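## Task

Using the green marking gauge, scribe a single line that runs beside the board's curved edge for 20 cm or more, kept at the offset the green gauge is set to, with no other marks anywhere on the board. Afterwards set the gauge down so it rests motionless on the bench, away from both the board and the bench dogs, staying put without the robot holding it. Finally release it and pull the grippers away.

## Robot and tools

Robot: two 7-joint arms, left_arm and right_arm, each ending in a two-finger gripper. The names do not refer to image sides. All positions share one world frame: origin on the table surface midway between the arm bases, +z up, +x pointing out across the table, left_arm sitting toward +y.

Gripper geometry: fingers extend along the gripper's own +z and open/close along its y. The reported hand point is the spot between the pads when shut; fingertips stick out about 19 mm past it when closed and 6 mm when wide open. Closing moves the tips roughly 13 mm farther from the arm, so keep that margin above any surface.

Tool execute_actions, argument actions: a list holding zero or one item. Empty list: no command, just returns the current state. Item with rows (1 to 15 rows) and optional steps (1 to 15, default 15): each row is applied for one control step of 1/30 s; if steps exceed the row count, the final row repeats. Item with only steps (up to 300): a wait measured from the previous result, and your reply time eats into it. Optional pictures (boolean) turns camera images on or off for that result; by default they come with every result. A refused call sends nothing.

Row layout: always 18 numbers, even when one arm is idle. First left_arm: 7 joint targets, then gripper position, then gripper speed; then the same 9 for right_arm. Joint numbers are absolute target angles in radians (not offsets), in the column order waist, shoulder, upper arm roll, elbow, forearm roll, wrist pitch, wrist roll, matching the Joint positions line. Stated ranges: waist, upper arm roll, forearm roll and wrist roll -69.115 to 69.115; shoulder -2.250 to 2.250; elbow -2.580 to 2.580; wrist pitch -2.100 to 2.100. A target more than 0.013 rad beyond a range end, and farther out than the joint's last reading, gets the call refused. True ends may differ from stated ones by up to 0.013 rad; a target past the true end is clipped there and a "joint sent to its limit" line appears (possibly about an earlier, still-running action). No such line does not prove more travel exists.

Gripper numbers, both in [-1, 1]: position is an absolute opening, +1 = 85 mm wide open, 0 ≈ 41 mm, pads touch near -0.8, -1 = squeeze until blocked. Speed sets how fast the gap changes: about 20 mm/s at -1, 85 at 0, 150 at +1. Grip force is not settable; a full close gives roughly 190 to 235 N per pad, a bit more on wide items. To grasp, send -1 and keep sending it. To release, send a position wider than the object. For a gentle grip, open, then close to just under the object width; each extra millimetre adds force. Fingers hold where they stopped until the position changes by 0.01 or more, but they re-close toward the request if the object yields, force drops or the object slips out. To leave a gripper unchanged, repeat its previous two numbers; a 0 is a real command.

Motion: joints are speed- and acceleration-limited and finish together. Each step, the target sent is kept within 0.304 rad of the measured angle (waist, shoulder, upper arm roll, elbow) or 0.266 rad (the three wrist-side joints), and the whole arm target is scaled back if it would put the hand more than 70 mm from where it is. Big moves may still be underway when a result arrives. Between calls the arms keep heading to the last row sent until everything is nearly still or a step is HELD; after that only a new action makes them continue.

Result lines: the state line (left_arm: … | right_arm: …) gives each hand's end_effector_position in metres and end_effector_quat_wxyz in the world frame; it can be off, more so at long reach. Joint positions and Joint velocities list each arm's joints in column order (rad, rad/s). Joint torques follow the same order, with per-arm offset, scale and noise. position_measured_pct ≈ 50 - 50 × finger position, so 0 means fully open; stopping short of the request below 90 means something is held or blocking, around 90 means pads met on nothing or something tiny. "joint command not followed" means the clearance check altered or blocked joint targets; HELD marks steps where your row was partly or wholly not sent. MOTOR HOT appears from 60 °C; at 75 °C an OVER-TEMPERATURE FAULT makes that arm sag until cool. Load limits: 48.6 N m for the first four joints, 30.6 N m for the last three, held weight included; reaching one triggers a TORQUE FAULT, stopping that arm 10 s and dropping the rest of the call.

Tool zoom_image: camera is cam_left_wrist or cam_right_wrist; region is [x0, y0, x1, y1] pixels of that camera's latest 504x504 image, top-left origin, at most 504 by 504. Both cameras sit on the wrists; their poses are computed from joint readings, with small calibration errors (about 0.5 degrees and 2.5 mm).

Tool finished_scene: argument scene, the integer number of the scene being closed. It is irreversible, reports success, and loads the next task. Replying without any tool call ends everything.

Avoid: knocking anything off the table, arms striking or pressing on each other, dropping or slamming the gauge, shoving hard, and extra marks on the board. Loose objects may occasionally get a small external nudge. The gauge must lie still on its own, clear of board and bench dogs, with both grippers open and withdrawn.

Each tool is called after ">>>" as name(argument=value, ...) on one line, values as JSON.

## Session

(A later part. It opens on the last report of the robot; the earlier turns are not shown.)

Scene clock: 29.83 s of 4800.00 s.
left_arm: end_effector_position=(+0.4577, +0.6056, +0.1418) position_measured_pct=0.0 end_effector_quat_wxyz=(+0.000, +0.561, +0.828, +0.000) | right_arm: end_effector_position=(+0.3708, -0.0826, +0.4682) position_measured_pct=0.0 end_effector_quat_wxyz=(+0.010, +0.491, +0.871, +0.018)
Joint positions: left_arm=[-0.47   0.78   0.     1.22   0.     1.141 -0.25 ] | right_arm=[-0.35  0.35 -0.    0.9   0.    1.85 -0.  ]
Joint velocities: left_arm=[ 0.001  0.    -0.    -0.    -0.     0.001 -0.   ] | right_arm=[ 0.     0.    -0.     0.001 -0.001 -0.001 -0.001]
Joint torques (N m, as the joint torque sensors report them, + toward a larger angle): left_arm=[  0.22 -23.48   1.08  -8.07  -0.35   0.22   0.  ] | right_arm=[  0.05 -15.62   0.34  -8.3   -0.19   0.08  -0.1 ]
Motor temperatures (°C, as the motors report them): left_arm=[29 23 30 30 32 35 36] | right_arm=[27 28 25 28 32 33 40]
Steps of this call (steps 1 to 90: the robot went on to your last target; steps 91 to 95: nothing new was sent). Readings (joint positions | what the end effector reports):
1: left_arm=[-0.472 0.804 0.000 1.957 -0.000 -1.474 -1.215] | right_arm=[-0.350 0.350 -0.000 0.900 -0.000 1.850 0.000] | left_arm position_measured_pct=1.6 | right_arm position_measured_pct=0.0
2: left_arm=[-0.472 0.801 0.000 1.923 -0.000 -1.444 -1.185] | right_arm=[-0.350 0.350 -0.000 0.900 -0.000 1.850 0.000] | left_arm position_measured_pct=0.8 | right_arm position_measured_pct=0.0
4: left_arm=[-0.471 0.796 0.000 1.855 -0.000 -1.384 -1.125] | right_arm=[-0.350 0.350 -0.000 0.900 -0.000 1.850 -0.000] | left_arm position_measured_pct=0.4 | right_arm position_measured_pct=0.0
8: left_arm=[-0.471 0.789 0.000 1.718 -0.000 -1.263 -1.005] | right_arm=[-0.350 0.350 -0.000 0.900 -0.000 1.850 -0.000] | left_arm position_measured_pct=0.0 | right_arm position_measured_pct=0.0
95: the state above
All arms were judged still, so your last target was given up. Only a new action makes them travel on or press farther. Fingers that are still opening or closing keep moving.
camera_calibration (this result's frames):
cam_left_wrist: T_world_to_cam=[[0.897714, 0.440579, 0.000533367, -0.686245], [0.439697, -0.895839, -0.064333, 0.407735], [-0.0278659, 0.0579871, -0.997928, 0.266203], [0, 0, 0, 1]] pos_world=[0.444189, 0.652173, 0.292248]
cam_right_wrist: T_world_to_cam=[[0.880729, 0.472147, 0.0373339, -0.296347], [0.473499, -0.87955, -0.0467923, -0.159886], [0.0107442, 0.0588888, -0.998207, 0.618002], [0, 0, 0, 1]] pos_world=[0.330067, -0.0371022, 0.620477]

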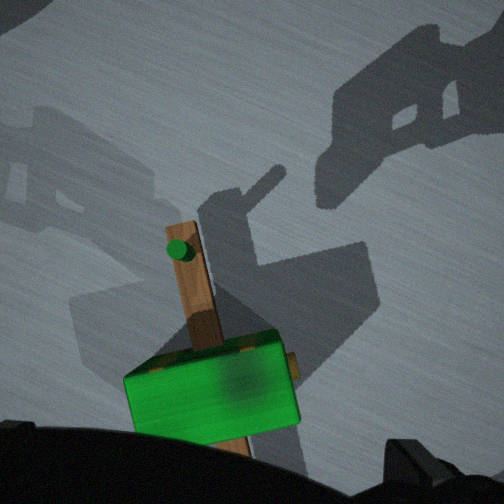

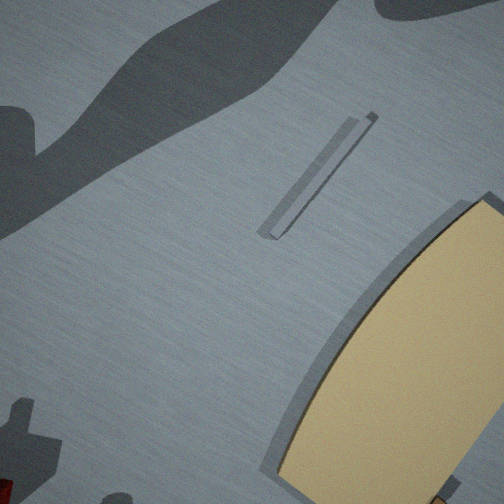

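>>> execute_actions(actions=[{"rows":[[-0.486,0.8,0,1.25,0,1.09,0.03,1,0,0.5,0.2,0,1.0,0,1.85,0,1,0]]}], pictures=false)

>>> execute_actions(actions=[{"rows":[[-0.486,0.876,0,1.3154,0,0.95,0.03,1,0,0.5,0.2,0,1.0,0,1.85,0,1,0]]}], pictures=false)

>>> execute_actions(actions=[{"rows":[[-0.486,0.876,0,1.3154,0,0.95,0.03,-1,0.5,0.5,0.2,0,1.0,0,1.85,0,1,0]]}], pictures=false)

>>> execute_actions(actions=[{"rows":[[-0.486,0.55,0,1.3154,0,0.95,0.03,-1,0.5,0.5,0.2,0,1.0,0,1.85,0,1,0]]}], pictures=false)

>>> execute_actions(actions=[{"rows":[[0.418,0.55,0,1.467,0,0.939,-1.683,-1,0.5,0.5,0.2,0,1.0,0,1.85,0,1,0]]}], pictures=false)

>>> execute_actions(actions=[{"steps":60}])

>>> execute_actions(actions=[{"rows":[[0.418,0.7353,0,1.467,0,0.939,-1.683,-1,0.5,0.5,0.2,0,1.0,0,1.85,0,1,0]]}])

Scene clock: 37.43 s of 4800.00 s.
left_arm: end_effector_position=(+0.4521, +0.6129, +0.1218) position_measured_pct=0.0 end_effector_quat_wxyz=(+0.000, +0.433, +0.902, +0.001) | right_arm: end_effector_position=(+0.3837, -0.2409, +0.4931) position_measured_pct=0.0 end_effector_quat_wxyz=(+0.025, +0.635, +0.771, +0.030)
Joint positions: left_arm=[-0.486  0.8   -0.     1.25   0.     1.09   0.03 ] | right_arm=[ 0.001  0.24  -0.     0.974 -0.     1.85   0.   ]
Joint velocities: left_arm=[-0.001  0.002  0.001  0.    -0.    -0.     0.   ] | right_arm=[ 0.896 -0.138  0.002  0.093  0.002 -0.    -0.001]
Joint torques (N m, as the joint torque sensors report them, + toward a larger angle): left_arm=[ -0.08 -23.     1.42  -7.82  -0.31   0.04   0.27] | right_arm=[  0.11 -13.47   0.35  -8.46  -0.2    0.13  -0.21]
Motor temperatures (°C, as the motors report them): left_arm=[29 23 30 30 32 35 36] | right_arm=[27 28 25 28 32 33 40]
Steps of this call (steps 1 to 90: nothing new was sent; then 4.10 s passed at rest; steps 91 to 105: all 15 steps of this action). Readings (joint positions | what the end effector reports):
91: left_arm=[-0.470 0.780 0.000 1.220 0.000 1.141 -0.249] | right_arm=[-0.348 0.349 -0.000 0.900 -0.000 1.850 0.000] | left_arm position_measured_pct=0.0 | right_arm position_measured_pct=0.0
92: left_arm=[-0.471 0.781 0.000 1.221 0.000 1.139 -0.239] | right_arm=[-0.341 0.346 -0.001 0.903 -0.001 1.850 0.000] | left_arm position_measured_pct=0.0 | right_arm position_measured_pct=0.0
94: left_arm=[-0.474 0.785 0.000 1.227 0.000 1.129 -0.188] | right_arm=[-0.311 0.332 -0.002 0.912 -0.001 1.849 0.000] | left_arm position_measured_pct=0.0 | right_arm position_measured_pct=0.0
98: left_arm=[-0.483 0.796 -0.000 1.244 -0.000 1.101 -0.031] | right_arm=[-0.203 0.287 -0.001 0.941 -0.000 1.850 0.000] | left_arm position_measured_pct=0.0 | right_arm position_measured_pct=0.0
105: the state above

Scene clock: 37.93 s of 4800.00 s.
left_arm: end_effector_position=(+0.4502, +0.6116, +0.0603) position_measured_pct=0.0 end_effector_quat_wxyz=(+0.000, +0.433, +0.902, +0.000) | right_arm: end_effector_position=(+0.3551, -0.4228, +0.5003) position_measured_pct=0.0 end_effector_quat_wxyz=(+0.036, +0.790, +0.612, +0.027)
Joint positions: left_arm=[-0.486  0.876  0.     1.315  0.     0.95   0.03 ] | right_arm=[ 0.445  0.204  0.001  0.998  0.001  1.85  -0.   ]
Joint velocities: left_arm=[ 0.     0.005 -0.     0.     0.     0.     0.   ] | right_arm=[ 0.611 -0.039  0.013  0.022  0.006  0.002 -0.003]
Joint torques (N m, as the joint torque sensors report them, + toward a larger angle): left_arm=[  0.36 -23.93   0.38  -6.95   0.02  -0.29   0.32] | right_arm=[ -1.33 -12.33  -0.46  -8.31  -0.46   0.2   -0.29]
Motor temperatures (°C, as the motors report them): left_arm=[29 23 30 30 32 35 36] | right_arm=[27 28 25 28 32 33 40]
Steps of this call (steps 1 to 15: all 15 steps of this action). Readings (joint positions | what the end effector reports):
1: left_arm=[-0.486 0.801 0.000 1.251 -0.000 1.089 0.030] | right_arm=[0.031 0.235 -0.000 0.977 -0.000 1.850 -0.000] | left_arm position_measured_pct=0.0 | right_arm position_measured_pct=0.0
2: left_arm=[-0.486 0.807 0.000 1.254 -0.000 1.079 0.030] | right_arm=[0.061 0.231 -0.000 0.980 -0.000 1.850 -0.000] | left_arm position_measured_pct=0.0 | right_arm position_measured_pct=0.0
4: left_arm=[-0.486 0.835 0.000 1.277 -0.000 1.031 0.030] | right_arm=[0.122 0.225 -0.000 0.984 -0.000 1.850 -0.000] | left_arm position_measured_pct=0.0 | right_arm position_measured_pct=0.0
8: left_arm=[-0.486 0.873 -0.000 1.314 0.000 0.954 0.030] | right_arm=[0.244 0.216 -0.000 0.990 -0.000 1.850 -0.000] | left_arm position_measured_pct=0.0 | right_arm position_measured_pct=0.0
15: the state above

Scene clock: 38.43 s of 4800.00 s.
left_arm: end_effector_position=(+0.4505, +0.6118, +0.0610) position_measured_pct=33.7 end_effector_quat_wxyz=(+0.000, +0.433, +0.902, +0.001) | right_arm: end_effector_position=(+0.3468, -0.4426, +0.5011) position_measured_pct=0.0 end_effector_quat_wxyz=(+0.037, +0.806, +0.590, +0.027)
Joint positions: left_arm=[-0.486  0.875  0.     1.315 -0.     0.951  0.03 ] | right_arm=[ 0.5   0.2   0.    1.    0.    1.85 -0.  ]
Joint velocities: left_arm=[-0.    -0.     0.     0.    -0.     0.     0.001] | right_arm=[ 0.004 -0.    -0.001 -0.001 -0.001  0.001 -0.001]
Joint torques (N m, as the joint torque sensors report them, + toward a larger angle): left_arm=[ -0.2  -22.39   0.74  -7.11  -0.14  -0.52   0.11] | right_arm=[ -0.1  -12.32   0.49  -8.19  -0.26  -0.12  -0.14]
Motor temperatures (°C, as the motors report them): left_arm=[29 23 30 30 32 35 36] | right_arm=[27 28 25 28 32 33 40]
Steps of this call (steps 1 to 15: all 15 steps of this action). Readings (joint positions | what the end effector reports):
1: left_arm=[-0.486 0.876 0.000 1.315 0.000 0.950 0.030] | right_arm=[0.463 0.202 0.002 0.999 0.001 1.850 -0.000] | left_arm position_measured_pct=0.0 | right_arm position_measured_pct=0.0
2: left_arm=[-0.486 0.876 0.000 1.315 0.000 0.950 0.030] | right_arm=[0.477 0.201 0.002 0.999 0.001 1.850 -0.000] | left_arm position_measured_pct=0.8 | right_arm position_measured_pct=0.0
4: left_arm=[-0.486 0.876 0.000 1.315 0.000 0.950 0.030] | right_arm=[0.489 0.201 0.002 1.000 0.001 1.850 -0.000] | left_arm position_measured_pct=6.3 | right_arm position_measured_pct=0.0
8: left_arm=[-0.486 0.876 -0.000 1.315 -0.000 0.950 0.030] | right_arm=[0.496 0.200 0.000 1.000 0.000 1.850 -0.000] | left_arm position_measured_pct=22.2 | right_arm position_measured_pct=0.0
15: the state above

Scene clock: 38.93 s of 4800.00 s.
left_arm: end_effector_position=(+0.4824, +0.6359, +0.2334) position_measured_pct=33.7 end_effector_quat_wxyz=(+0.066, +0.428, +0.892, +0.127) | right_arm: end_effector_position=(+0.3467, -0.4428, +0.5011) position_measured_pct=0.0 end_effector_quat_wxyz=(+0.037, +0.806, +0.590, +0.027)
Joint positions: left_arm=[-0.486  0.589  0.     1.315 -0.     0.95   0.03 ] | right_arm=[0.5  0.2  0.   1.   0.   1.85 0.  ]
Joint velocities: left_arm=[-0.    -0.506  0.001 -0.02  -0.    -0.003  0.   ] | right_arm=[ 0.     0.    -0.    -0.002  0.001  0.     0.   ]
Joint torques (N m, as the joint torque sensors report them, + toward a larger angle): left_arm=[  0.4  -18.08   0.3   -7.73   0.12  -1.04   0.24] | right_arm=[ -0.26 -12.61   0.41  -8.11  -0.07   0.11  -0.14]
Motor temperatures (°C, as the motors report them): left_arm=[29 23 30 30 32 35 36] | right_arm=[27 28 25 28 32 33 40]
Steps of this call (steps 1 to 15: all 15 steps of this action). Readings (joint positions | what the end effector reports):
1: left_arm=[-0.486 0.873 0.000 1.315 0.000 0.950 0.030] | right_arm=[0.500 0.200 0.000 1.000 0.000 1.850 -0.000] | left_arm position_measured_pct=33.7 | right_arm position_measured_pct=0.0
2: left_arm=[-0.486 0.868 -0.000 1.316 0.000 0.950 0.030] | right_arm=[0.500 0.200 0.000 1.000 0.000 1.850 -0.000] | left_arm position_measured_pct=33.7 | right_arm position_measured_pct=0.0
4: left_arm=[-0.486 0.839 -0.000 1.318 0.000 0.951 0.030] | right_arm=[0.500 0.200 0.000 1.000 0.000 1.850 -0.000] | left_arm position_measured_pct=33.7 | right_arm position_measured_pct=0.0
8: left_arm=[-0.486 0.745 -0.000 1.316 0.000 0.950 0.030] | right_arm=[0.500 0.200 0.000 1.000 0.000 1.850 -0.000] | left_arm position_measured_pct=33.7 | right_arm position_measured_pct=0.0
15: the state above

Scene clock: 39.43 s of 4800.00 s.
left_arm: end_effector_position=(+0.5268, +0.4640, +0.2170) position_measured_pct=33.7 end_effector_quat_wxyz=(+0.054, +0.653, +0.749, +0.101) | right_arm: end_effector_position=(+0.3467, -0.4428, +0.5011) position_measured_pct=0.0 end_effector_quat_wxyz=(+0.037, +0.806, +0.590, +0.027)
Joint positions: left_arm=[-0.198  0.555 -0.001  1.415 -0.     0.942 -0.221] | right_arm=[ 0.5   0.2   0.    1.    0.    1.85 -0.  ]
Joint velocities: left_arm=[ 0.715 -0.011  0.004  0.143  0.001 -0.01  -0.626] | right_arm=[ 0.     0.     0.001 -0.     0.    -0.     0.001]
Joint torques (N m, as the joint torque sensors report them, + toward a larger angle): left_arm=[  0.46 -21.01   0.78  -9.22  -0.27  -0.92   0.18] | right_arm=[ -0.09 -12.38   0.52  -8.31  -0.27   0.01  -0.2 ]
Motor temperatures (°C, as the motors report them): left_arm=[29 23 30 30 32 35 36] | right_arm=[27 28 25 28 32 33 40]
Steps of this call (steps 1 to 15: all 15 steps of this action). Readings (joint positions | what the end effector reports):
1: left_arm=[-0.485 0.575 -0.000 1.314 -0.000 0.950 0.029] | right_arm=[0.500 0.200 0.000 1.000 0.000 1.850 -0.000] | left_arm position_measured_pct=33.7 | right_arm position_measured_pct=0.0
2: left_arm=[-0.480 0.565 -0.002 1.316 -0.001 0.949 0.025] | right_arm=[0.500 0.200 0.000 1.000 0.000 1.850 -0.000] | left_arm position_measured_pct=33.7 | right_arm position_measured_pct=0.0
4: left_arm=[-0.453 0.560 -0.004 1.329 -0.002 0.948 0.001] | right_arm=[0.500 0.200 0.000 1.000 -0.000 1.850 0.000] | left_arm position_measured_pct=33.7 | right_arm position_measured_pct=0.0
8: left_arm=[-0.361 0.559 -0.001 1.369 -0.000 0.946 -0.078] | right_arm=[0.500 0.200 0.000 1.000 0.000 1.850 0.000] | left_arm position_measured_pct=33.7 | right_arm position_measured_pct=0.0
15: the state above

Scene clock: 41.43 s of 4800.00 s.
left_arm: end_effector_position=(+0.5089, +0.1157, +0.2019) position_measured_pct=33.7 end_effector_quat_wxyz=(+0.007, +0.979, -0.183, +0.092) | right_arm: end_effector_position=(+0.3467, -0.4428, +0.5011) position_measured_pct=0.0 end_effector_quat_wxyz=(+0.037, +0.806, +0.590, +0.027)
Joint positions: left_arm=[ 0.418  0.55   0.     1.467  0.     0.939 -1.683] | right_arm=[ 0.5   0.2   0.    1.    0.    1.85 -0.  ]
Joint velocities: left_arm=[ 0.001 -0.002 -0.     0.    -0.     0.    -0.   ] | right_arm=[ 0.    -0.001  0.     0.     0.001  0.001  0.   ]
Joint torques (N m, as the joint torque sensors report them, + toward a larger angle): left_arm=[  0.48 -20.48   0.52  -9.11  -0.14  -0.89   0.01] | right_arm=[ -0.05 -12.48   0.23  -8.17  -0.16   0.03  -0.21]
Motor temperatures (°C, as the motors report them): left_arm=[29 23 30 30 32 35 36] | right_arm=[27 28 25 28 32 33 40]
Steps of this call (steps 1 to 60: the robot went on to your last target). Readings (joint positions | what the end effector reports):
1: left_arm=[-0.174 0.555 -0.001 1.419 -0.000 0.942 -0.242] | right_arm=[0.500 0.200 0.000 1.000 0.000 1.850 0.000] | left_arm position_measured_pct=33.7 | right_arm position_measured_pct=0.0
2: left_arm=[-0.150 0.555 -0.001 1.423 -0.000 0.942 -0.263] | right_arm=[0.500 0.200 0.000 1.000 0.000 1.850 -0.000] | left_arm position_measured_pct=33.7 | right_arm position_measured_pct=0.0
4: left_arm=[-0.101 0.554 -0.001 1.431 -0.000 0.941 -0.305] | right_arm=[0.500 0.200 0.000 1.000 0.000 1.850 -0.000] | left_arm position_measured_pct=33.7 | right_arm position_measured_pct=0.0
8: left_arm=[-0.004 0.553 -0.000 1.442 -0.000 0.940 -0.390] | right_arm=[0.500 0.200 -0.000 1.000 0.000 1.850 -0.000] | left_arm position_measured_pct=33.7 | right_arm position_measured_pct=0.0
60: the state above
camera_calibration (this result's frames):
cam_left_wrist: T_world_to_cam=[[-0.289137, -0.957264, -0.00668851, 0.250844], [-0.927106, 0.281755, -0.247159, 0.546458], [0.238481, -0.0652621, -0.968952, 0.228864], [0, 0, 0, 1]] pos_world=[0.524573, 0.101093, 0.358498]
cam_right_wrist: T_world_to_cam=[[0.933013, -0.349125, 0.0871656, -0.513029], [-0.345999, -0.936944, -0.0492092, -0.203824], [0.0988494, 0.0157536, -0.994978, 0.621093], [0, 0, 0, 1]] pos_world=[0.346745, -0.379868, 0.652662]

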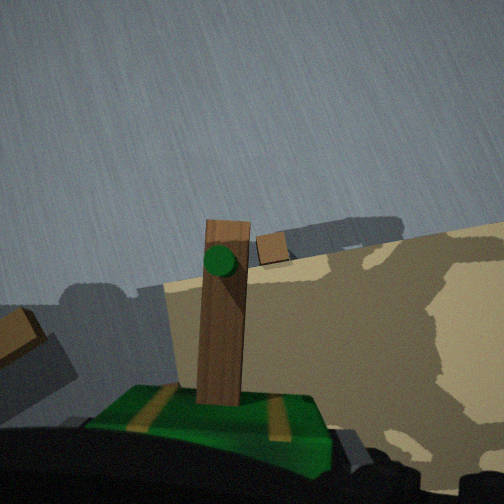

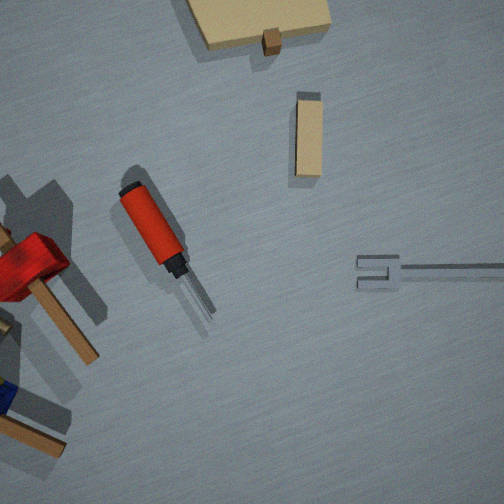

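Scene clock: 41.93 s of 4800.00 s.
left_arm: end_effector_position=(+0.4852, +0.1220, +0.1016) position_measured_pct=33.7 end_effector_quat_wxyz=(+0.000, +0.983, -0.184, +0.001) | right_arm: end_effector_position=(+0.3467, -0.4428, +0.5011) position_measured_pct=0.0 end_effector_quat_wxyz=(+0.037, +0.806, +0.590, +0.027)
Joint positions: left_arm=[ 0.418  0.732 -0.     1.468 -0.     0.939 -1.683] | right_arm=[ 0.5   0.2   0.    1.    0.    1.85 -0.  ]
Joint velocities: left_arm=[ 0.     0.029  0.001 -0.01   0.    -0.003  0.001] | right_arm=[-0.     0.001  0.001  0.001  0.001  0.    -0.   ]
Joint torques (N m, as the joint torque sensors report them, + toward a larger angle): left_arm=[  0.63 -22.     0.9   -7.45  -0.28   0.    -0.05] | right_arm=[ -0.07 -12.61   0.34  -8.19  -0.26  -0.01  -0.18]
Motor temperatures (°C, as the motors report them): left_arm=[29 23 30 30 32 35 36] | right_arm=[27 28 25 28 32 33 40]
Steps of this call (steps 1 to 15: all 15 steps of this action). Readings (joint positions | what the end effector reports):
1: left_arm=[0.418 0.551 0.000 1.467 -0.000 0.939 -1.683] | right_arm=[0.500 0.200 0.000 1.000 0.000 1.850 0.000] | left_arm position_measured_pct=33.7 | right_arm position_measured_pct=0.0
2: left_arm=[0.418 0.558 0.000 1.466 -0.000 0.939 -1.683] | right_arm=[0.500 0.200 0.000 1.000 0.000 1.850 -0.000] | left_arm position_measured_pct=33.7 | right_arm position_measured_pct=0.0
4: left_arm=[0.418 0.587 0.000 1.465 0.000 0.939 -1.683] | right_arm=[0.500 0.200 -0.000 1.000 0.000 1.850 -0.000] | left_arm position_measured_pct=33.7 | right_arm position_measured_pct=0.0
8: left_arm=[0.418 0.683 -0.000 1.467 0.000 0.939 -1.683] | right_arm=[0.500 0.200 0.000 1.000 0.000 1.850 0.000] | left_arm position_measured_pct=33.7 | right_arm position_measured_pct=0.0
15: the state above
camera_calibration (this result's frames):
cam_left_wrist: T_world_to_cam=[[-0.289694, -0.957119, -0.000177331, 0.248927], [-0.954951, 0.28905, -0.0672256, 0.492213], [0.0643942, -0.0193055, -0.997738, 0.219537], [0, 0, 0, 1]] pos_world=[0.528015, 0.100217, 0.252173]
cam_right_wrist: T_world_to_cam=[[0.933013, -0.349125, 0.0871658, -0.513029], [-0.345999, -0.936944, -0.0492093, -0.203824], [0.0988496, 0.0157536, -0.994978, 0.621093], [0, 0, 0, 1]] pos_world=[0.346745, -0.379868, 0.652662]

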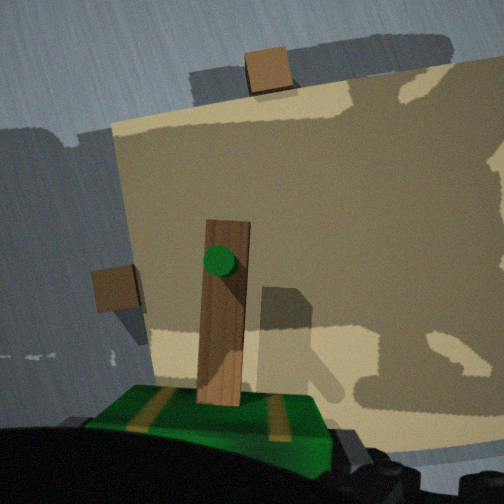

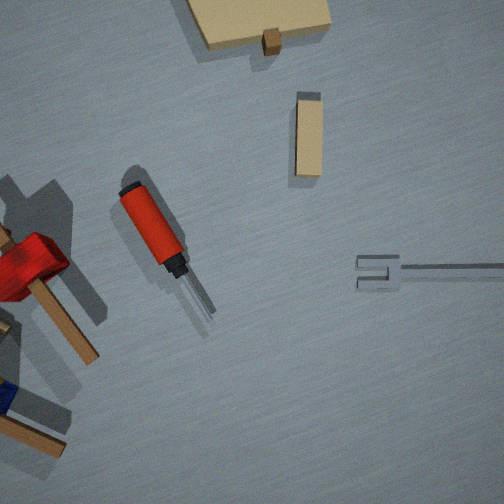

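>>> execute_actions(actions=[{"rows":[[0.418,0.757,0,1.467,0,0.917,-1.683,-1,0.5,0.5,0.2,0,1.0,0,1.85,0,1,0]]}], pictures=false)

>>> execute_actions(actions=[{"rows":[[0.418,0.766,0,1.467,0,0.908,-1.683,-1,0.5,0.5,0.2,0,1.0,0,1.85,0,1,0]]}], pictures=false)

>>> execute_actions(actions=[{"rows":[[0.418,0.775,0,1.467,0,0.899,-1.683,-1,0.5,0.5,0.2,0,1.0,0,1.85,0,1,0]]}], pictures=false)

Scene clock: 44.43 s of 4800.00 s.
left_arm: end_effector_position=(+0.4875, +0.1214, +0.0884) position_measured_pct=33.7 end_effector_quat_wxyz=(+0.000, +0.983, -0.184, +0.000) | right_arm: end_effector_position=(+0.3467, -0.4428, +0.5011) position_measured_pct=0.0 end_effector_quat_wxyz=(+0.037, +0.806, +0.590, +0.027)
Joint positions: left_arm=[ 0.418  0.757 -0.     1.467  0.     0.917 -1.683] | right_arm=[ 0.5   0.2   0.    1.    0.    1.85 -0.  ]
Joint velocities: left_arm=[ 0.     0.002 -0.    -0.    -0.     0.     0.001] | right_arm=[ 0.    -0.     0.001  0.003 -0.    -0.001  0.001]
Joint torques (N m, as the joint torque sensors report them, + toward a larger angle): left_arm=[ -0.15 -22.18   1.09  -7.44   0.18  -0.1    0.06] | right_arm=[  0.11 -12.59   0.23  -8.37  -0.11   0.07  -0.14]
Motor temperatures (°C, as the motors report them): left_arm=[29 23 30 30 32 35 36] | right_arm=[27 28 25 28 32 33 40]
Steps of this call (steps 1 to 15: the robot went on to your last target; steps 16 to 60: nothing new was sent; steps 61 to 75: all 15 steps of this action). Readings (joint positions | what the end effector reports):
61: left_arm=[0.418 0.737 0.000 1.467 -0.000 0.938 -1.683] | right_arm=[0.500 0.200 -0.000 1.000 0.000 1.850 -0.000] | left_arm position_measured_pct=33.7 | right_arm position_measured_pct=0.0
62: left_arm=[0.418 0.743 0.000 1.466 -0.000 0.933 -1.683] | right_arm=[0.500 0.200 0.000 1.000 0.000 1.850 -0.000] | left_arm position_measured_pct=33.7 | right_arm position_measured_pct=0.0
64: left_arm=[0.418 0.753 0.000 1.467 0.000 0.922 -1.683] | right_arm=[0.500 0.200 0.000 1.000 0.000 1.850 -0.000] | left_arm position_measured_pct=33.7 | right_arm position_measured_pct=0.0
68: left_arm=[0.418 0.756 -0.000 1.467 -0.000 0.917 -1.683] | right_arm=[0.500 0.200 0.000 1.000 0.000 1.850 -0.000] | left_arm position_measured_pct=33.7 | right_arm position_measured_pct=0.0
75: the state above

Scene clock: 44.93 s of 4800.00 s.
left_arm: end_effector_position=(+0.4885, +0.1211, +0.0835) position_measured_pct=33.7 end_effector_quat_wxyz=(+0.000, +0.983, -0.184, +0.000) | right_arm: end_effector_position=(+0.3467, -0.4428, +0.5011) position_measured_pct=0.0 end_effector_quat_wxyz=(+0.037, +0.806, +0.590, +0.027)
Joint positions: left_arm=[ 0.418  0.766 -0.     1.467  0.     0.908 -1.683] | right_arm=[ 0.5   0.2   0.    1.    0.    1.85 -0.  ]
Joint velocities: left_arm=[ 0.     0.001  0.    -0.    -0.    -0.    -0.   ] | right_arm=[-0.    -0.    -0.001 -0.001 -0.001  0.    -0.002]
Joint torques (N m, as the joint torque sensors report them, + toward a larger angle): left_arm=[  0.46 -22.79   0.82  -7.39  -0.44  -0.34   0.33] | right_arm=[  0.09 -12.38   0.33  -8.4   -0.12   0.07  -0.14]
Motor temperatures (°C, as the motors report them): left_arm=[29 23 30 30 32 35 36] | right_arm=[27 28 25 28 32 33 40]
Steps of this call (steps 1 to 15: all 15 steps of this action). Readings (joint positions | what the end effector reports):
1: left_arm=[0.418 0.758 0.000 1.467 -0.000 0.916 -1.683] | right_arm=[0.500 0.200 0.000 1.000 0.000 1.850 0.000] | left_arm position_measured_pct=33.7 | right_arm position_measured_pct=0.0
2: left_arm=[0.418 0.761 0.000 1.467 0.000 0.913 -1.683] | right_arm=[0.500 0.200 0.000 1.000 0.000 1.850 -0.000] | left_arm position_measured_pct=33.7 | right_arm position_measured_pct=0.0
4: left_arm=[0.418 0.765 -0.000 1.467 0.000 0.909 -1.683] | right_arm=[0.500 0.200 0.000 1.000 0.000 1.850 -0.000] | left_arm position_measured_pct=33.7 | right_arm position_measured_pct=0.0
8: left_arm=[0.418 0.766 -0.000 1.467 -0.000 0.908 -1.683] | right_arm=[0.500 0.200 0.000 1.000 0.000 1.850 -0.000] | left_arm position_measured_pct=33.7 | right_arm position_measured_pct=0.0
15: the state above

Scene clock: 45.43 s of 4800.00 s.
left_arm: end_effector_position=(+0.4902, +0.1204, +0.0809) position_measured_pct=33.7 end_effector_quat_wxyz=(+0.000, +0.983, -0.184, +0.002) | right_arm: end_effector_position=(+0.3467, -0.4428, +0.5011) position_measured_pct=0.0 end_effector_quat_wxyz=(+0.037, +0.806, +0.590, +0.027)
Joint positions: left_arm=[ 0.418  0.771  0.     1.466 -0.     0.9   -1.683] | right_arm=[ 0.5   0.2   0.    1.    0.    1.85 -0.  ]
Joint velocities: left_arm=[ 0.    -0.001  0.     0.     0.     0.    -0.   ] | right_arm=[ 0.     0.    -0.001 -0.001 -0.001 -0.001  0.   ]
Joint torques (N m, as the joint torque sensors report them, + toward a larger angle): left_arm=[  0.15 -18.74   0.66  -6.4    0.05  -0.75  -0.14] | right_arm=[ -0.07 -12.75   0.32  -8.49  -0.24   0.    -0.22]
Motor temperatures (°C, as the motors report them): left_arm=[29 23 30 30 32 35 36] | right_arm=[27 28 25 28 32 33 40]
Steps of this call (steps 1 to 15: all 15 steps of this action). Readings (joint positions | what the end effector reports):
1: left_arm=[0.418 0.767 0.000 1.467 -0.000 0.907 -1.683] | right_arm=[0.500 0.200 0.000 1.000 0.000 1.850 -0.000] | left_arm position_measured_pct=33.7 | right_arm position_measured_pct=0.0
2: left_arm=[0.418 0.770 0.000 1.467 0.000 0.904 -1.683] | right_arm=[0.500 0.200 0.000 1.000 0.000 1.850 -0.000] | left_arm position_measured_pct=33.7 | right_arm position_measured_pct=0.0
4: left_arm=[0.418 0.771 0.000 1.466 -0.000 0.901 -1.683] | right_arm=[0.500 0.200 0.000 1.000 0.000 1.850 -0.000] | left_arm position_measured_pct=33.7 | right_arm position_measured_pct=0.0
8: left_arm=[0.418 0.771 0.000 1.466 -0.000 0.900 -1.683] | right_arm=[0.500 0.200 0.000 1.000 0.000 1.850 0.000] | left_arm position_measured_pct=33.7 | right_arm position_measured_pct=0.0
15: the state above

>>> execute_actions(actions=[{"rows":[[0.44,0.685,0,1.623,0,0.833,-1.64,-1,0.5,0.5,0.2,0,1.0,0,1.85,0,1,0]]}], pictures=false)

>>> execute_actions(actions=[{"rows":[[0.44,0.706,0,1.63,0,0.8056,-1.64,-1,0.5,0.5,0.2,0,1.0,0,1.85,0,1,0]]}])

>>> execute_actions(actions=[{"rows":[[0.44,0.7233,0,1.592,0,0.8263,-1.64,-1,0.5,0.5,0.2,0,1.0,0,1.85,0,1,0]]}])

Scene clock: 48.50 s of 4800.00 s.
left_arm: end_effector_position=(+0.4455, +0.1212, +0.0872) position_measured_pct=33.7 end_effector_quat_wxyz=(-0.000, +0.985, -0.174, -0.000) | right_arm: end_effector_position=(+0.3467, -0.4428, +0.5011) position_measured_pct=0.0 end_effector_quat_wxyz=(+0.037, +0.806, +0.590, +0.027)
Joint positions: left_arm=[ 0.44   0.687  0.     1.623 -0.     0.833 -1.64 ] | right_arm=[ 0.5   0.2   0.    1.    0.    1.85 -0.  ]
Joint velocities: left_arm=[ 0.003 -0.016 -0.001  0.005 -0.    -0.003 -0.   ] | right_arm=[-0.     0.    -0.001  0.    -0.001 -0.001 -0.001]
Joint torques (N m, as the joint torque sensors report them, + toward a larger angle): left_arm=[  0.24 -20.99   0.56  -6.72   0.2   -0.25   0.25] | right_arm=[ -0.08 -12.39   0.33  -8.41  -0.24  -0.02  -0.25]
Motor temperatures (°C, as the motors report them): left_arm=[29 23 30 30 32 35 36] | right_arm=[27 28 25 28 32 33 40]
Steps of this call (steps 1 to 15: the robot went on to your last target; steps 16 to 77: nothing new was sent; steps 78 to 92: all 15 steps of this action). Readings (joint positions | what the end effector reports):
78: left_arm=[0.418 0.770 0.000 1.467 -0.000 0.900 -1.683] | right_arm=[0.500 0.200 0.000 1.000 0.000 1.850 -0.000] | left_arm position_measured_pct=33.7 | right_arm position_measured_pct=0.0
79: left_arm=[0.419 0.767 -0.000 1.473 -0.000 0.896 -1.681] | right_arm=[0.500 0.200 0.000 1.000 0.000 1.850 -0.000] | left_arm position_measured_pct=33.7 | right_arm position_measured_pct=0.0
81: left_arm=[0.423 0.751 -0.001 1.501 -0.000 0.884 -1.674] | right_arm=[0.500 0.200 0.000 1.000 0.000 1.850 0.000] | left_arm position_measured_pct=33.7 | right_arm position_measured_pct=0.0
85: left_arm=[0.436 0.701 0.000 1.592 0.000 0.846 -1.648] | right_arm=[0.500 0.200 0.000 1.000 0.000 1.850 -0.000] | left_arm position_measured_pct=33.7 | right_arm position_measured_pct=0.0
92: the state above

Scene clock: 49.00 s of 4800.00 s.
left_arm: end_effector_position=(+0.4463, +0.1209, +0.0760) position_measured_pct=33.7 end_effector_quat_wxyz=(+0.000, +0.985, -0.174, +0.000) | right_arm: end_effector_position=(+0.3467, -0.4428, +0.5011) position_measured_pct=0.0 end_effector_quat_wxyz=(+0.037, +0.806, +0.590, +0.027)
Joint positions: left_arm=[ 0.44   0.706  0.     1.63   0.     0.806 -1.64 ] | right_arm=[ 0.5   0.2  -0.    1.    0.    1.85  0.  ]
Joint velocities: left_arm=[ 0.001  0.001  0.     0.    -0.    -0.001 -0.001] | right_arm=[-0. -0.  0. -0.  0. -0. -0.]
Joint torques (N m, as the joint torque sensors report them, + toward a larger angle): left_arm=[  0.41 -21.18   0.53  -6.99  -0.27  -0.07   0.01] | right_arm=[ -0.25 -12.45   0.11  -8.41  -0.25   0.03  -0.2 ]
Motor temperatures (°C, as the motors report them): left_arm=[29 23 30 30 32 35 36] | right_arm=[27 28 25 28 32 33 40]
Steps of this call (steps 1 to 15: all 15 steps of this action). Readings (joint positions | what the end effector reports):
1: left_arm=[0.440 0.688 0.000 1.623 -0.000 0.832 -1.640] | right_arm=[0.500 0.200 0.000 1.000 0.000 1.850 -0.000] | left_arm position_measured_pct=33.7 | right_arm position_measured_pct=0.0
2: left_arm=[0.440 0.693 0.000 1.624 -0.000 0.826 -1.640] | right_arm=[0.500 0.200 0.000 1.000 0.000 1.850 -0.000] | left_arm position_measured_pct=33.7 | right_arm position_measured_pct=0.0
4: left_arm=[0.440 0.703 0.000 1.629 0.000 0.811 -1.640] | right_arm=[0.500 0.200 0.000 1.000 0.000 1.850 -0.000] | left_arm position_measured_pct=33.7 | right_arm position_measured_pct=0.0
8: left_arm=[0.440 0.705 -0.000 1.630 -0.000 0.806 -1.640] | right_arm=[0.500 0.200 -0.000 1.000 0.000 1.850 0.000] | left_arm position_measured_pct=33.7 | right_arm position_measured_pct=0.0
15: the state above
camera_calibration (this result's frames):
cam_left_wrist: T_world_to_cam=[[-0.26958, -0.962978, -0.0000520441, 0.228295], [-0.960984, 0.269025, -0.0643087, 0.458566], [0.0619418, -0.0172863, -0.99793, 0.19732], [0, 0, 0, 1]] pos_world=[0.489995, 0.0998879, 0.226414]
cam_right_wrist: T_world_to_cam=[[0.933013, -0.349125, 0.0871658, -0.513029], [-0.345999, -0.936944, -0.0492094, -0.203824], [0.0988496, 0.0157538, -0.994978, 0.621093], [0, 0, 0, 1]] pos_world=[0.346745, -0.379868, 0.652662]

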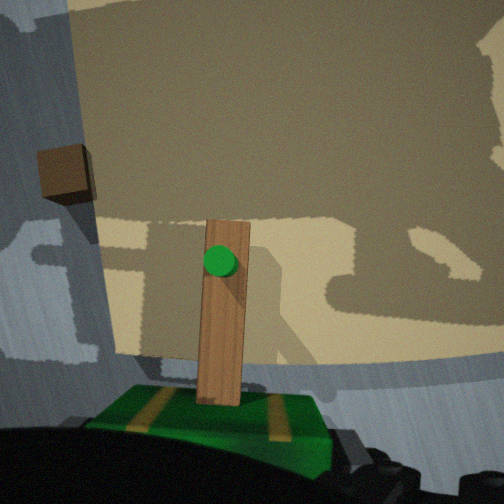

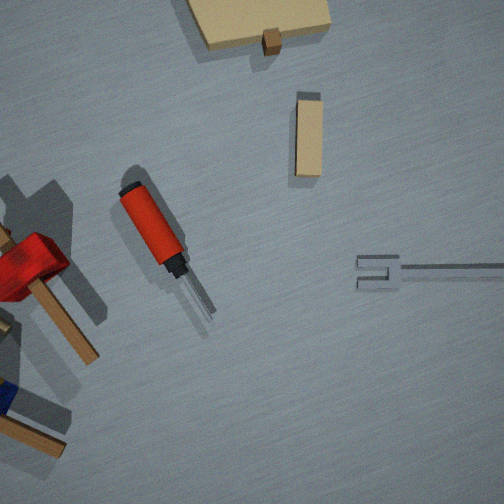

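Scene clock: 49.50 s of 4800.00 s.
left_arm: end_effector_position=(+0.4553, +0.1183, +0.0757) position_measured_pct=33.7 end_effector_quat_wxyz=(-0.000, +0.985, -0.174, -0.001) | right_arm: end_effector_position=(+0.3467, -0.4428, +0.5011) position_measured_pct=0.0 end_effector_quat_wxyz=(+0.037, +0.806, +0.590, +0.027)
Joint positions: left_arm=[ 0.44   0.723 -0.     1.593 -0.     0.827 -1.64 ] | right_arm=[ 0.5   0.2   0.    1.    0.    1.85 -0.  ]
Joint velocities: left_arm=[-0.001  0.004 -0.    -0.001  0.     0.001  0.001] | right_arm=[-0.     0.001 -0.001  0.     0.001 -0.001 -0.001]
Joint torques (N m, as the joint torque sensors report them, + toward a larger angle): left_arm=[  0.55 -21.36   1.    -6.89   0.    -0.59   0.02] | right_arm=[ -0.03 -12.68   0.41  -8.4   -0.24   0.02  -0.21]
Motor temperatures (°C, as the motors report them): left_arm=[29 23 30 30 32 35 36] | right_arm=[27 28 25 28 32 33 40]
Steps of this call (steps 1 to 15: all 15 steps of this action). Readings (joint positions | what the end effector reports):
1: left_arm=[0.440 0.707 0.000 1.629 -0.000 0.807 -1.640] | right_arm=[0.500 0.200 0.000 1.000 0.000 1.850 -0.000] | left_arm position_measured_pct=33.7 | right_arm position_measured_pct=0.0
2: left_arm=[0.440 0.710 0.000 1.623 -0.000 0.810 -1.640] | right_arm=[0.500 0.200 0.000 1.000 0.000 1.850 -0.000] | left_arm position_measured_pct=33.7 | right_arm position_measured_pct=0.0
4: left_arm=[0.440 0.719 0.000 1.604 0.000 0.820 -1.640] | right_arm=[0.500 0.200 0.000 1.000 0.000 1.850 -0.000] | left_arm position_measured_pct=33.7 | right_arm position_measured_pct=0.0
8: left_arm=[0.440 0.722 -0.000 1.593 -0.000 0.826 -1.640] | right_arm=[0.500 0.200 0.000 1.000 0.000 1.850 -0.000] | left_arm position_measured_pct=33.7 | right_arm position_measured_pct=0.0
15: the state above
camera_calibration (this result's frames):
cam_left_wrist: T_world_to_cam=[[-0.269543, -0.962988, -0.000121022, 0.228263], [-0.961078, 0.269016, -0.0629191, 0.467878], [0.0606229, -0.0168431, -0.998019, 0.197011], [0, 0, 0, 1]] pos_world=[0.499251, 0.0972663, 0.226087]
cam_right_wrist: T_world_to_cam=[[0.933013, -0.349125, 0.0871659, -0.513029], [-0.345999, -0.936944, -0.0492093, -0.203824], [0.0988497, 0.0157536, -0.994978, 0.621093], [0, 0, 0, 1]] pos_world=[0.346745, -0.379868, 0.652662]

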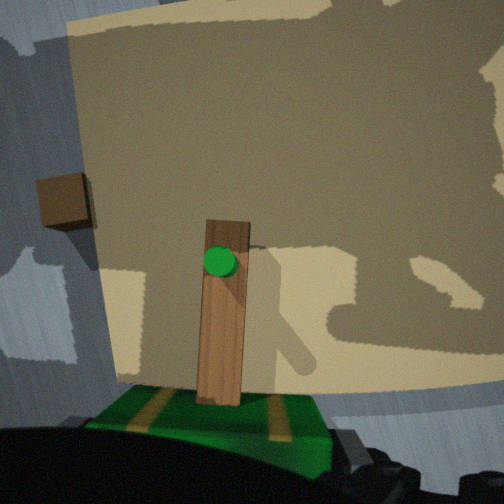

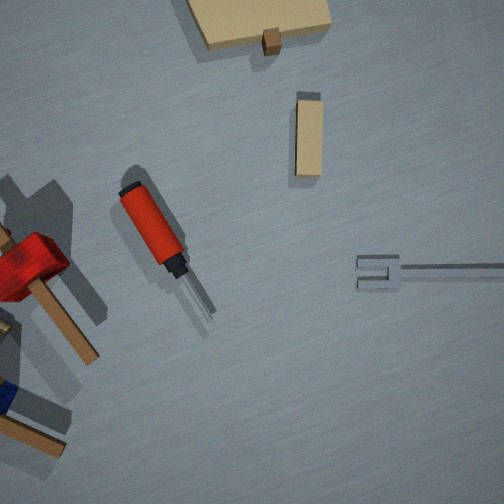

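Touching and aligned. Preload 3 mm, lower.

>>> execute_actions(actions=[{"rows":[[0.44,0.735,0,1.5835,0,0.823,-1.64,-1,0.5,0.5,0.2,0,1.0,0,1.85,0,1,0]]}], pictures=false)

>>> execute_actions(actions=[{"rows":[[0.44,0.7416,0,1.5864,0,0.8136,-1.64,-1,0.5,0.5,0.2,0,1.0,0,1.85,0,1,0]]}], pictures=false)

>>> execute_actions(actions=[{"rows":[[0.44,0.7466,0,1.5886,0,0.8064,-1.64,-1,0.5,0.5,0.2,0,1.0,0,1.85,0,1,0]]}], pictures=false)

Scene clock: 52.27 s of 4800.00 s.
left_arm: end_effector_position=(+0.4560, +0.1183, +0.0708) position_measured_pct=33.7 end_effector_quat_wxyz=(-0.001, +0.985, -0.174, -0.004) | right_arm: end_effector_position=(+0.3467, -0.4428, +0.5011) position_measured_pct=0.0 end_effector_quat_wxyz=(+0.037, +0.806, +0.590, +0.027)
Joint positions: left_arm=[ 0.44   0.736 -0.     1.587 -0.     0.827 -1.64 ] | right_arm=[0.5  0.2  0.   1.   0.   1.85 0.  ]
Joint velocities: left_arm=[ 0.001  0.003  0.    -0.     0.    -0.001  0.   ] | right_arm=[ 0.     0.     0.    -0.     0.    -0.    -0.001]
Joint torques (N m, as the joint torque sensors report them, + toward a larger angle): left_arm=[  0.08 -22.05   0.98  -8.92  -0.27  -2.     0.21] | right_arm=[ -0.22 -12.58   0.3   -8.5   -0.1   -0.04  -0.18]
Motor temperatures (°C, as the motors report them): left_arm=[29 23 30 30 32 35 36] | right_arm=[27 28 25 28 32 33 40]
Steps of this call (steps 1 to 15: the robot went on to your last target; steps 16 to 68: nothing new was sent; steps 69 to 83: all 15 steps of this action). Readings (joint positions | what the end effector reports):
69: left_arm=[0.440 0.725 -0.000 1.592 -0.000 0.827 -1.640] | right_arm=[0.500 0.200 -0.000 1.000 0.000 1.850 0.000] | left_arm position_measured_pct=33.7 | right_arm position_measured_pct=0.0
70: left_arm=[0.440 0.729 -0.000 1.589 -0.000 0.827 -1.640] | right_arm=[0.500 0.200 0.000 1.000 0.000 1.850 -0.000] | left_arm position_measured_pct=33.7 | right_arm position_measured_pct=0.0
72: left_arm=[0.440 0.734 -0.000 1.587 -0.000 0.827 -1.640] | right_arm=[0.500 0.200 0.000 1.000 0.000 1.850 -0.000] | left_arm position_measured_pct=33.7 | right_arm position_measured_pct=0.0
76: left_arm=[0.440 0.735 -0.000 1.587 -0.000 0.827 -1.640] | right_arm=[0.500 0.200 -0.000 1.000 0.000 1.850 -0.000] | left_arm position_measured_pct=33.7 | right_arm position_measured_pct=0.0
83: the state above

Scene clock: 52.77 s of 4800.00 s.
left_arm: end_effector_position=(+0.4558, +0.1184, +0.0679) position_measured_pct=33.7 end_effector_quat_wxyz=(-0.001, +0.985, -0.174, -0.003) | right_arm: end_effector_position=(+0.3467, -0.4428, +0.5011) position_measured_pct=0.0 end_effector_quat_wxyz=(+0.037, +0.806, +0.590, +0.027)
Joint positions: left_arm=[ 0.44   0.74  -0.     1.59  -0.     0.819 -1.64 ] | right_arm=[0.5  0.2  0.   1.   0.   1.85 0.  ]
Joint velocities: left_arm=[ 0.001  0.001 -0.     0.    -0.    -0.     0.   ] | right_arm=[ 0.     0.    -0.    -0.    -0.     0.    -0.002]
Joint torques (N m, as the joint torque sensors report them, + toward a larger angle): left_arm=[ -0.19 -19.53   0.45  -9.39   0.05  -2.7    0.08] | right_arm=[ -0.09 -12.47   0.34  -8.35  -0.15   0.05  -0.1 ]
Motor temperatures (°C, as the motors report them): left_arm=[29 23 30 30 32 35 36] | right_arm=[27 28 25 28 32 33 40]
Steps of this call (steps 1 to 15: all 15 steps of this action). Readings (joint positions | what the end effector reports):
1: left_arm=[0.440 0.737 -0.000 1.587 -0.000 0.826 -1.640] | right_arm=[0.500 0.200 0.000 1.000 0.000 1.850 0.000] | left_arm position_measured_pct=33.7 | right_arm position_measured_pct=0.0
2: left_arm=[0.440 0.739 -0.000 1.588 -0.000 0.822 -1.640] | right_arm=[0.500 0.200 0.000 1.000 0.000 1.850 -0.000] | left_arm position_measured_pct=33.7 | right_arm position_measured_pct=0.0
4: left_arm=[0.440 0.740 -0.000 1.589 -0.000 0.820 -1.640] | right_arm=[0.500 0.200 0.000 1.000 0.000 1.850 -0.000] | left_arm position_measured_pct=33.7 | right_arm position_measured_pct=0.0
8: left_arm=[0.440 0.740 -0.000 1.590 -0.000 0.819 -1.640] | right_arm=[0.500 0.200 0.000 1.000 0.000 1.850 -0.000] | left_arm position_measured_pct=33.7 | right_arm position_measured_pct=0.0
15: the state above

Scene clock: 53.27 s of 4800.00 s.
left_arm: end_effector_position=(+0.4555, +0.1185, +0.0672) position_measured_pct=33.7 end_effector_quat_wxyz=(-0.000, +0.985, -0.174, -0.003) | right_arm: end_effector_position=(+0.3467, -0.4428, +0.5011) position_measured_pct=0.0 end_effector_quat_wxyz=(+0.037, +0.806, +0.590, +0.027)
Joint positions: left_arm=[ 0.44   0.74  -0.     1.593 -0.     0.815 -1.64 ] | right_arm=[ 0.5   0.2   0.    1.    0.    1.85 -0.  ]
Joint velocities: left_arm=[ 0.     0.002 -0.     0.     0.    -0.001  0.   ] | right_arm=[-0.    -0.001 -0.002  0.001  0.001 -0.     0.001]
Joint torques (N m, as the joint torque sensors report them, + toward a larger angle): left_arm=[ -0.07 -15.69   1.06  -9.39   0.01  -4.51  -0.21] | right_arm=[ -0.08 -12.64   0.31  -8.2   -0.14   0.12  -0.33]
Motor temperatures (°C, as the motors report them): left_arm=[29 23 30 30 32 35 36] | right_arm=[27 28 25 28 32 33 40]
Steps of this call (steps 1 to 15: all 15 steps of this action). Readings (joint positions | what the end effector reports):
1: left_arm=[0.440 0.741 -0.000 1.590 -0.000 0.818 -1.640] | right_arm=[0.500 0.200 0.000 1.000 0.000 1.850 -0.000] | left_arm position_measured_pct=33.7 | right_arm position_measured_pct=0.0
2: left_arm=[0.440 0.741 -0.000 1.591 -0.000 0.817 -1.640] | right_arm=[0.500 0.200 0.000 1.000 0.000 1.850 -0.000] | left_arm position_measured_pct=33.7 | right_arm position_measured_pct=0.0
4: left_arm=[0.440 0.740 -0.000 1.592 -0.000 0.816 -1.640] | right_arm=[0.500 0.200 0.000 1.000 0.000 1.850 -0.000] | left_arm position_measured_pct=33.7 | right_arm position_measured_pct=0.0
8: left_arm=[0.440 0.740 -0.000 1.593 -0.000 0.815 -1.640] | right_arm=[0.500 0.200 0.000 1.000 0.000 1.850 0.000] | left_arm position_measured_pct=33.7 | right_arm position_measured_pct=0.0
15: the state above

>>> execute_actions(actions=[{"rows":[[0.477,0.7432,0,1.581,0,0.8174,-1.565,-1,0.5,0.5,0.2,0,1.0,0,1.85,0,1,0]]}], pictures=false)

>>> execute_actions(actions=[{"rows":[[0.515,0.7471,0,1.5716,0,0.8229,-1.491,-1,0.5,0.5,0.2,0,1.0,0,1.85,0,1,0]]}], pictures=false)

>>> execute_actions(actions=[{"rows":[[0.554,0.7537,0,1.557,0,0.831,-1.415,-1,0.5,0.5,0.2,0,1.0,0,1.85,0,1,0]]}], pictures=false)

>>> execute_actions(actions=[{"rows":[[0.593,0.7623,0,1.5376,0,0.8417,-1.338,-1,0.5,0.5,0.2,0,1.0,0,1.85,0,1,0]]}])

Scene clock: 57.97 s of 4800.00 s.
left_arm: end_effector_position=(+0.4517, +0.1068, +0.0682) position_measured_pct=33.7 end_effector_quat_wxyz=(-0.004, +0.988, -0.151, -0.004) | right_arm: end_effector_position=(+0.3467, -0.4428, +0.5011) position_measured_pct=0.0 end_effector_quat_wxyz=(+0.037, +0.806, +0.590, +0.027)
Joint positions: left_arm=[ 0.472  0.741 -0.006  1.586 -0.004  0.824 -1.565] | right_arm=[ 0.5   0.2   0.    1.    0.    1.85 -0.  ]
Joint velocities: left_arm=[ 0.001  0.001 -0.001 -0.    -0.001  0.     0.001] | right_arm=[-0.001  0.     0.    -0.     0.001 -0.001  0.   ]
Joint torques (N m, as the joint torque sensors report them, + toward a larger angle): left_arm=[  4.19 -19.09   5.45 -10.46   1.86  -3.67   0.29] | right_arm=[ -0.16 -12.39   0.42  -8.31  -0.24  -0.06  -0.14]
Motor temperatures (°C, as the motors report them): left_arm=[29 23 30 30 32 35 36] | right_arm=[27 28 25 28 32 33 40]
Steps of this call (steps 1 to 15: the robot went on to your last target; steps 16 to 90: nothing new was sent; then 1.20 s passed at rest; steps 91 to 105: all 15 steps of this action). Readings (joint positions | what the end effector reports):
91: left_arm=[0.441 0.740 -0.001 1.593 -0.000 0.815 -1.638] | right_arm=[0.500 0.200 0.000 1.000 0.000 1.850 -0.000] | left_arm position_measured_pct=33.7 | right_arm position_measured_pct=0.0
92: left_arm=[0.447 0.740 -0.003 1.592 -0.002 0.816 -1.629] | right_arm=[0.500 0.200 0.000 1.000 0.000 1.850 -0.000] | left_arm position_measured_pct=33.7 | right_arm position_measured_pct=0.0
94: left_arm=[0.463 0.740 -0.007 1.588 -0.005 0.821 -1.590] | right_arm=[0.500 0.200 -0.000 1.000 0.000 1.850 -0.000] | left_arm position_measured_pct=33.7 | right_arm position_measured_pct=0.0
98: left_arm=[0.470 0.741 -0.005 1.586 -0.004 0.824 -1.566] | right_arm=[0.500 0.200 0.000 1.000 0.000 1.850 -0.000] | left_arm position_measured_pct=33.7 | right_arm position_measured_pct=0.0
105: the state above

Scene clock: 58.47 s of 4800.00 s.
left_arm: end_effector_position=(+0.4464, +0.0908, +0.0683) position_measured_pct=33.7 end_effector_quat_wxyz=(-0.006, +0.991, -0.132, -0.005) | right_arm: end_effector_position=(+0.3467, -0.4428, +0.5011) position_measured_pct=0.0 end_effector_quat_wxyz=(+0.037, +0.806, +0.590, +0.027)
Joint positions: left_arm=[ 0.507  0.744 -0.008  1.578 -0.006  0.832 -1.491] | right_arm=[ 0.5   0.2   0.    1.    0.    1.85 -0.  ]
Joint velocities: left_arm=[ 0.001 -0.002 -0.001 -0.    -0.    -0.    -0.   ] | right_arm=[-0.    -0.    -0.001  0.001 -0.001 -0.    -0.001]
Joint torques (N m, as the joint torque sensors report them, + toward a larger angle): left_arm=[  5.67 -18.48   6.68 -11.75   2.68  -4.87  -0.35] | right_arm=[  0.02 -12.63   0.44  -8.27  -0.08   0.04  -0.16]
Motor temperatures (°C, as the motors report them): left_arm=[29 23 30 30 32 35 36] | right_arm=[27 28 25 28 32 33 40]
Steps of this call (steps 1 to 15: all 15 steps of this action). Readings (joint positions | what the end effector reports):
1: left_arm=[0.473 0.742 -0.006 1.585 -0.004 0.825 -1.563] | right_arm=[0.500 0.200 -0.000 1.000 0.000 1.850 -0.000] | left_arm position_measured_pct=33.7 | right_arm position_measured_pct=0.0
2: left_arm=[0.479 0.742 -0.008 1.584 -0.006 0.826 -1.554] | right_arm=[0.500 0.200 -0.000 1.000 0.000 1.850 0.000] | left_arm position_measured_pct=33.7 | right_arm position_measured_pct=0.0
4: left_arm=[0.497 0.743 -0.010 1.580 -0.007 0.830 -1.515] | right_arm=[0.500 0.200 0.000 1.000 0.000 1.850 -0.000] | left_arm position_measured_pct=33.7 | right_arm position_measured_pct=0.0
8: left_arm=[0.506 0.744 -0.007 1.578 -0.006 0.832 -1.492] | right_arm=[0.500 0.200 -0.000 1.000 0.000 1.850 -0.000] | left_arm position_measured_pct=33.7 | right_arm position_measured_pct=0.0
15: the state above

Scene clock: 58.97 s of 4800.00 s.
left_arm: end_effector_position=(+0.4411, +0.0731, +0.0683) position_measured_pct=33.7 end_effector_quat_wxyz=(-0.008, +0.994, -0.113, -0.007) | right_arm: end_effector_position=(+0.3467, -0.4428, +0.5011) position_measured_pct=0.0 end_effector_quat_wxyz=(+0.037, +0.806, +0.590, +0.027)
Joint positions: left_arm=[ 0.545  0.75  -0.009  1.565 -0.007  0.843 -1.415] | right_arm=[ 0.5   0.2  -0.    1.    0.    1.85 -0.  ]
Joint velocities: left_arm=[ 0.002  0.001 -0.001 -0.    -0.     0.     0.001] | right_arm=[-0.     0.     0.001  0.001 -0.001 -0.001 -0.002]
Joint torques (N m, as the joint torque sensors report them, + toward a larger angle): left_arm=[  7.07 -18.01   7.7  -13.63   3.26  -6.13   0.08] | right_arm=[ -0.12 -12.61   0.27  -8.41  -0.17  -0.16  -0.14]
Motor temperatures (°C, as the motors report them): left_arm=[29 23 30 30 32 35 36] | right_arm=[27 28 25 28 32 33 40]
Steps of this call (steps 1 to 15: all 15 steps of this action). Readings (joint positions | what the end effector reports):
1: left_arm=[0.509 0.745 -0.008 1.578 -0.006 0.833 -1.489] | right_arm=[0.500 0.200 0.000 1.000 0.000 1.850 -0.000] | left_arm position_measured_pct=33.7 | right_arm position_measured_pct=0.0
2: left_arm=[0.515 0.746 -0.010 1.576 -0.007 0.834 -1.480] | right_arm=[0.500 0.200 0.000 1.000 0.000 1.850 0.000] | left_arm position_measured_pct=33.7 | right_arm position_measured_pct=0.0
4: left_arm=[0.534 0.748 -0.012 1.569 -0.009 0.841 -1.441] | right_arm=[0.500 0.200 -0.000 1.000 0.000 1.850 0.000] | left_arm position_measured_pct=33.7 | right_arm position_measured_pct=0.0
8: left_arm=[0.544 0.750 -0.008 1.566 -0.007 0.843 -1.416] | right_arm=[0.500 0.200 0.000 1.000 0.000 1.850 -0.000] | left_arm position_measured_pct=33.7 | right_arm position_measured_pct=0.0
15: the state above

Scene clock: 59.47 s of 4800.00 s.
left_arm: end_effector_position=(+0.4359, +0.0533, +0.0684) position_measured_pct=33.7 end_effector_quat_wxyz=(-0.009, +0.995, -0.094, -0.008) | right_arm: end_effector_position=(+0.3467, -0.4428, +0.5011) position_measured_pct=0.0 end_effector_quat_wxyz=(+0.037, +0.806, +0.590, +0.027)
Joint positions: left_arm=[ 0.585  0.758 -0.009  1.547 -0.007  0.856 -1.338] | right_arm=[0.5  0.2  0.   1.   0.   1.85 0.  ]
Joint velocities: left_arm=[ 0.001  0.001 -0.001 -0.    -0.     0.001 -0.   ] | right_arm=[-0.     0.     0.    -0.001 -0.001 -0.    -0.   ]
Joint torques (N m, as the joint torque sensors report them, + toward a larger angle): left_arm=[  5.8  -17.72   7.92 -14.13   2.97  -7.26   0.15] | right_arm=[  0.04 -12.81   0.24  -8.38  -0.16  -0.04  -0.27]
Motor temperatures (°C, as the motors report them): left_arm=[29 23 30 30 32 35 36] | right_arm=[27 28 25 28 32 33 40]
Steps of this call (steps 1 to 15: all 15 steps of this action). Readings (joint positions | what the end effector reports):
1: left_arm=[0.547 0.750 -0.010 1.565 -0.007 0.844 -1.413] | right_arm=[0.500 0.200 0.000 1.000 0.000 1.850 0.000] | left_arm position_measured_pct=33.7 | right_arm position_measured_pct=0.0
2: left_arm=[0.553 0.752 -0.011 1.562 -0.008 0.846 -1.404] | right_arm=[0.500 0.200 0.000 1.000 0.000 1.850 -0.000] | left_arm position_measured_pct=33.7 | right_arm position_measured_pct=0.0
4: left_arm=[0.572 0.756 -0.013 1.553 -0.010 0.853 -1.364] | right_arm=[0.500 0.200 0.000 1.000 0.000 1.850 -0.000] | left_arm position_measured_pct=33.7 | right_arm position_measured_pct=0.0
8: left_arm=[0.582 0.758 -0.008 1.548 -0.006 0.856 -1.339] | right_arm=[0.500 0.200 0.000 1.000 0.000 1.850 -0.000] | left_arm position_measured_pct=33.7 | right_arm position_measured_pct=0.0
15: the state above
camera_calibration (this result's frames):
cam_left_wrist: T_world_to_cam=[[-0.112915, -0.993459, -0.0169864, 0.0949173], [-0.992328, 0.11362, -0.0487417, 0.487149], [0.0503529, 0.0113524, -0.998667, 0.192763], [0, 0, 0, 1]] pos_world=[0.484423, 0.0367584, 0.217863]
cam_right_wrist: T_world_to_cam=[[0.933013, -0.349126, 0.0871659, -0.513029], [-0.345999, -0.936944, -0.0492092, -0.203824], [0.0988497, 0.0157535, -0.994978, 0.621093], [0, 0, 0, 1]] pos_world=[0.346745, -0.379868, 0.652662]

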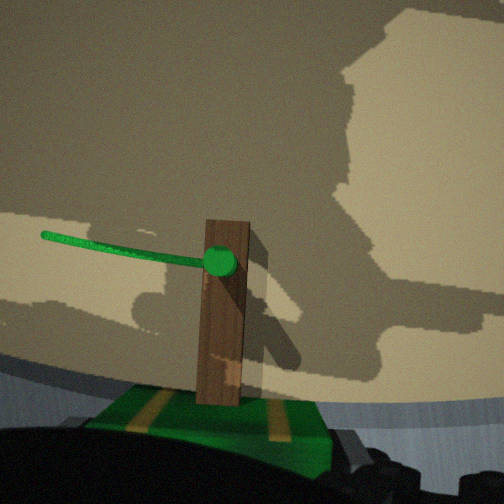

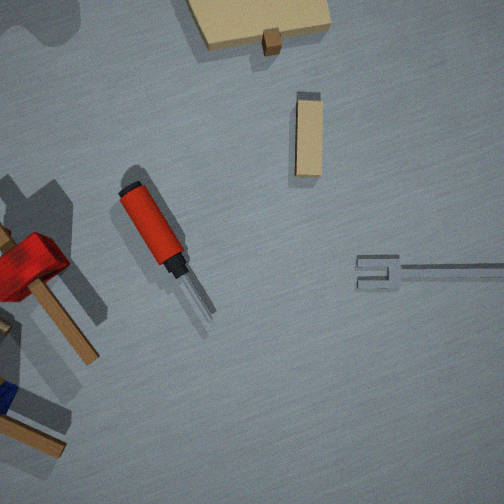

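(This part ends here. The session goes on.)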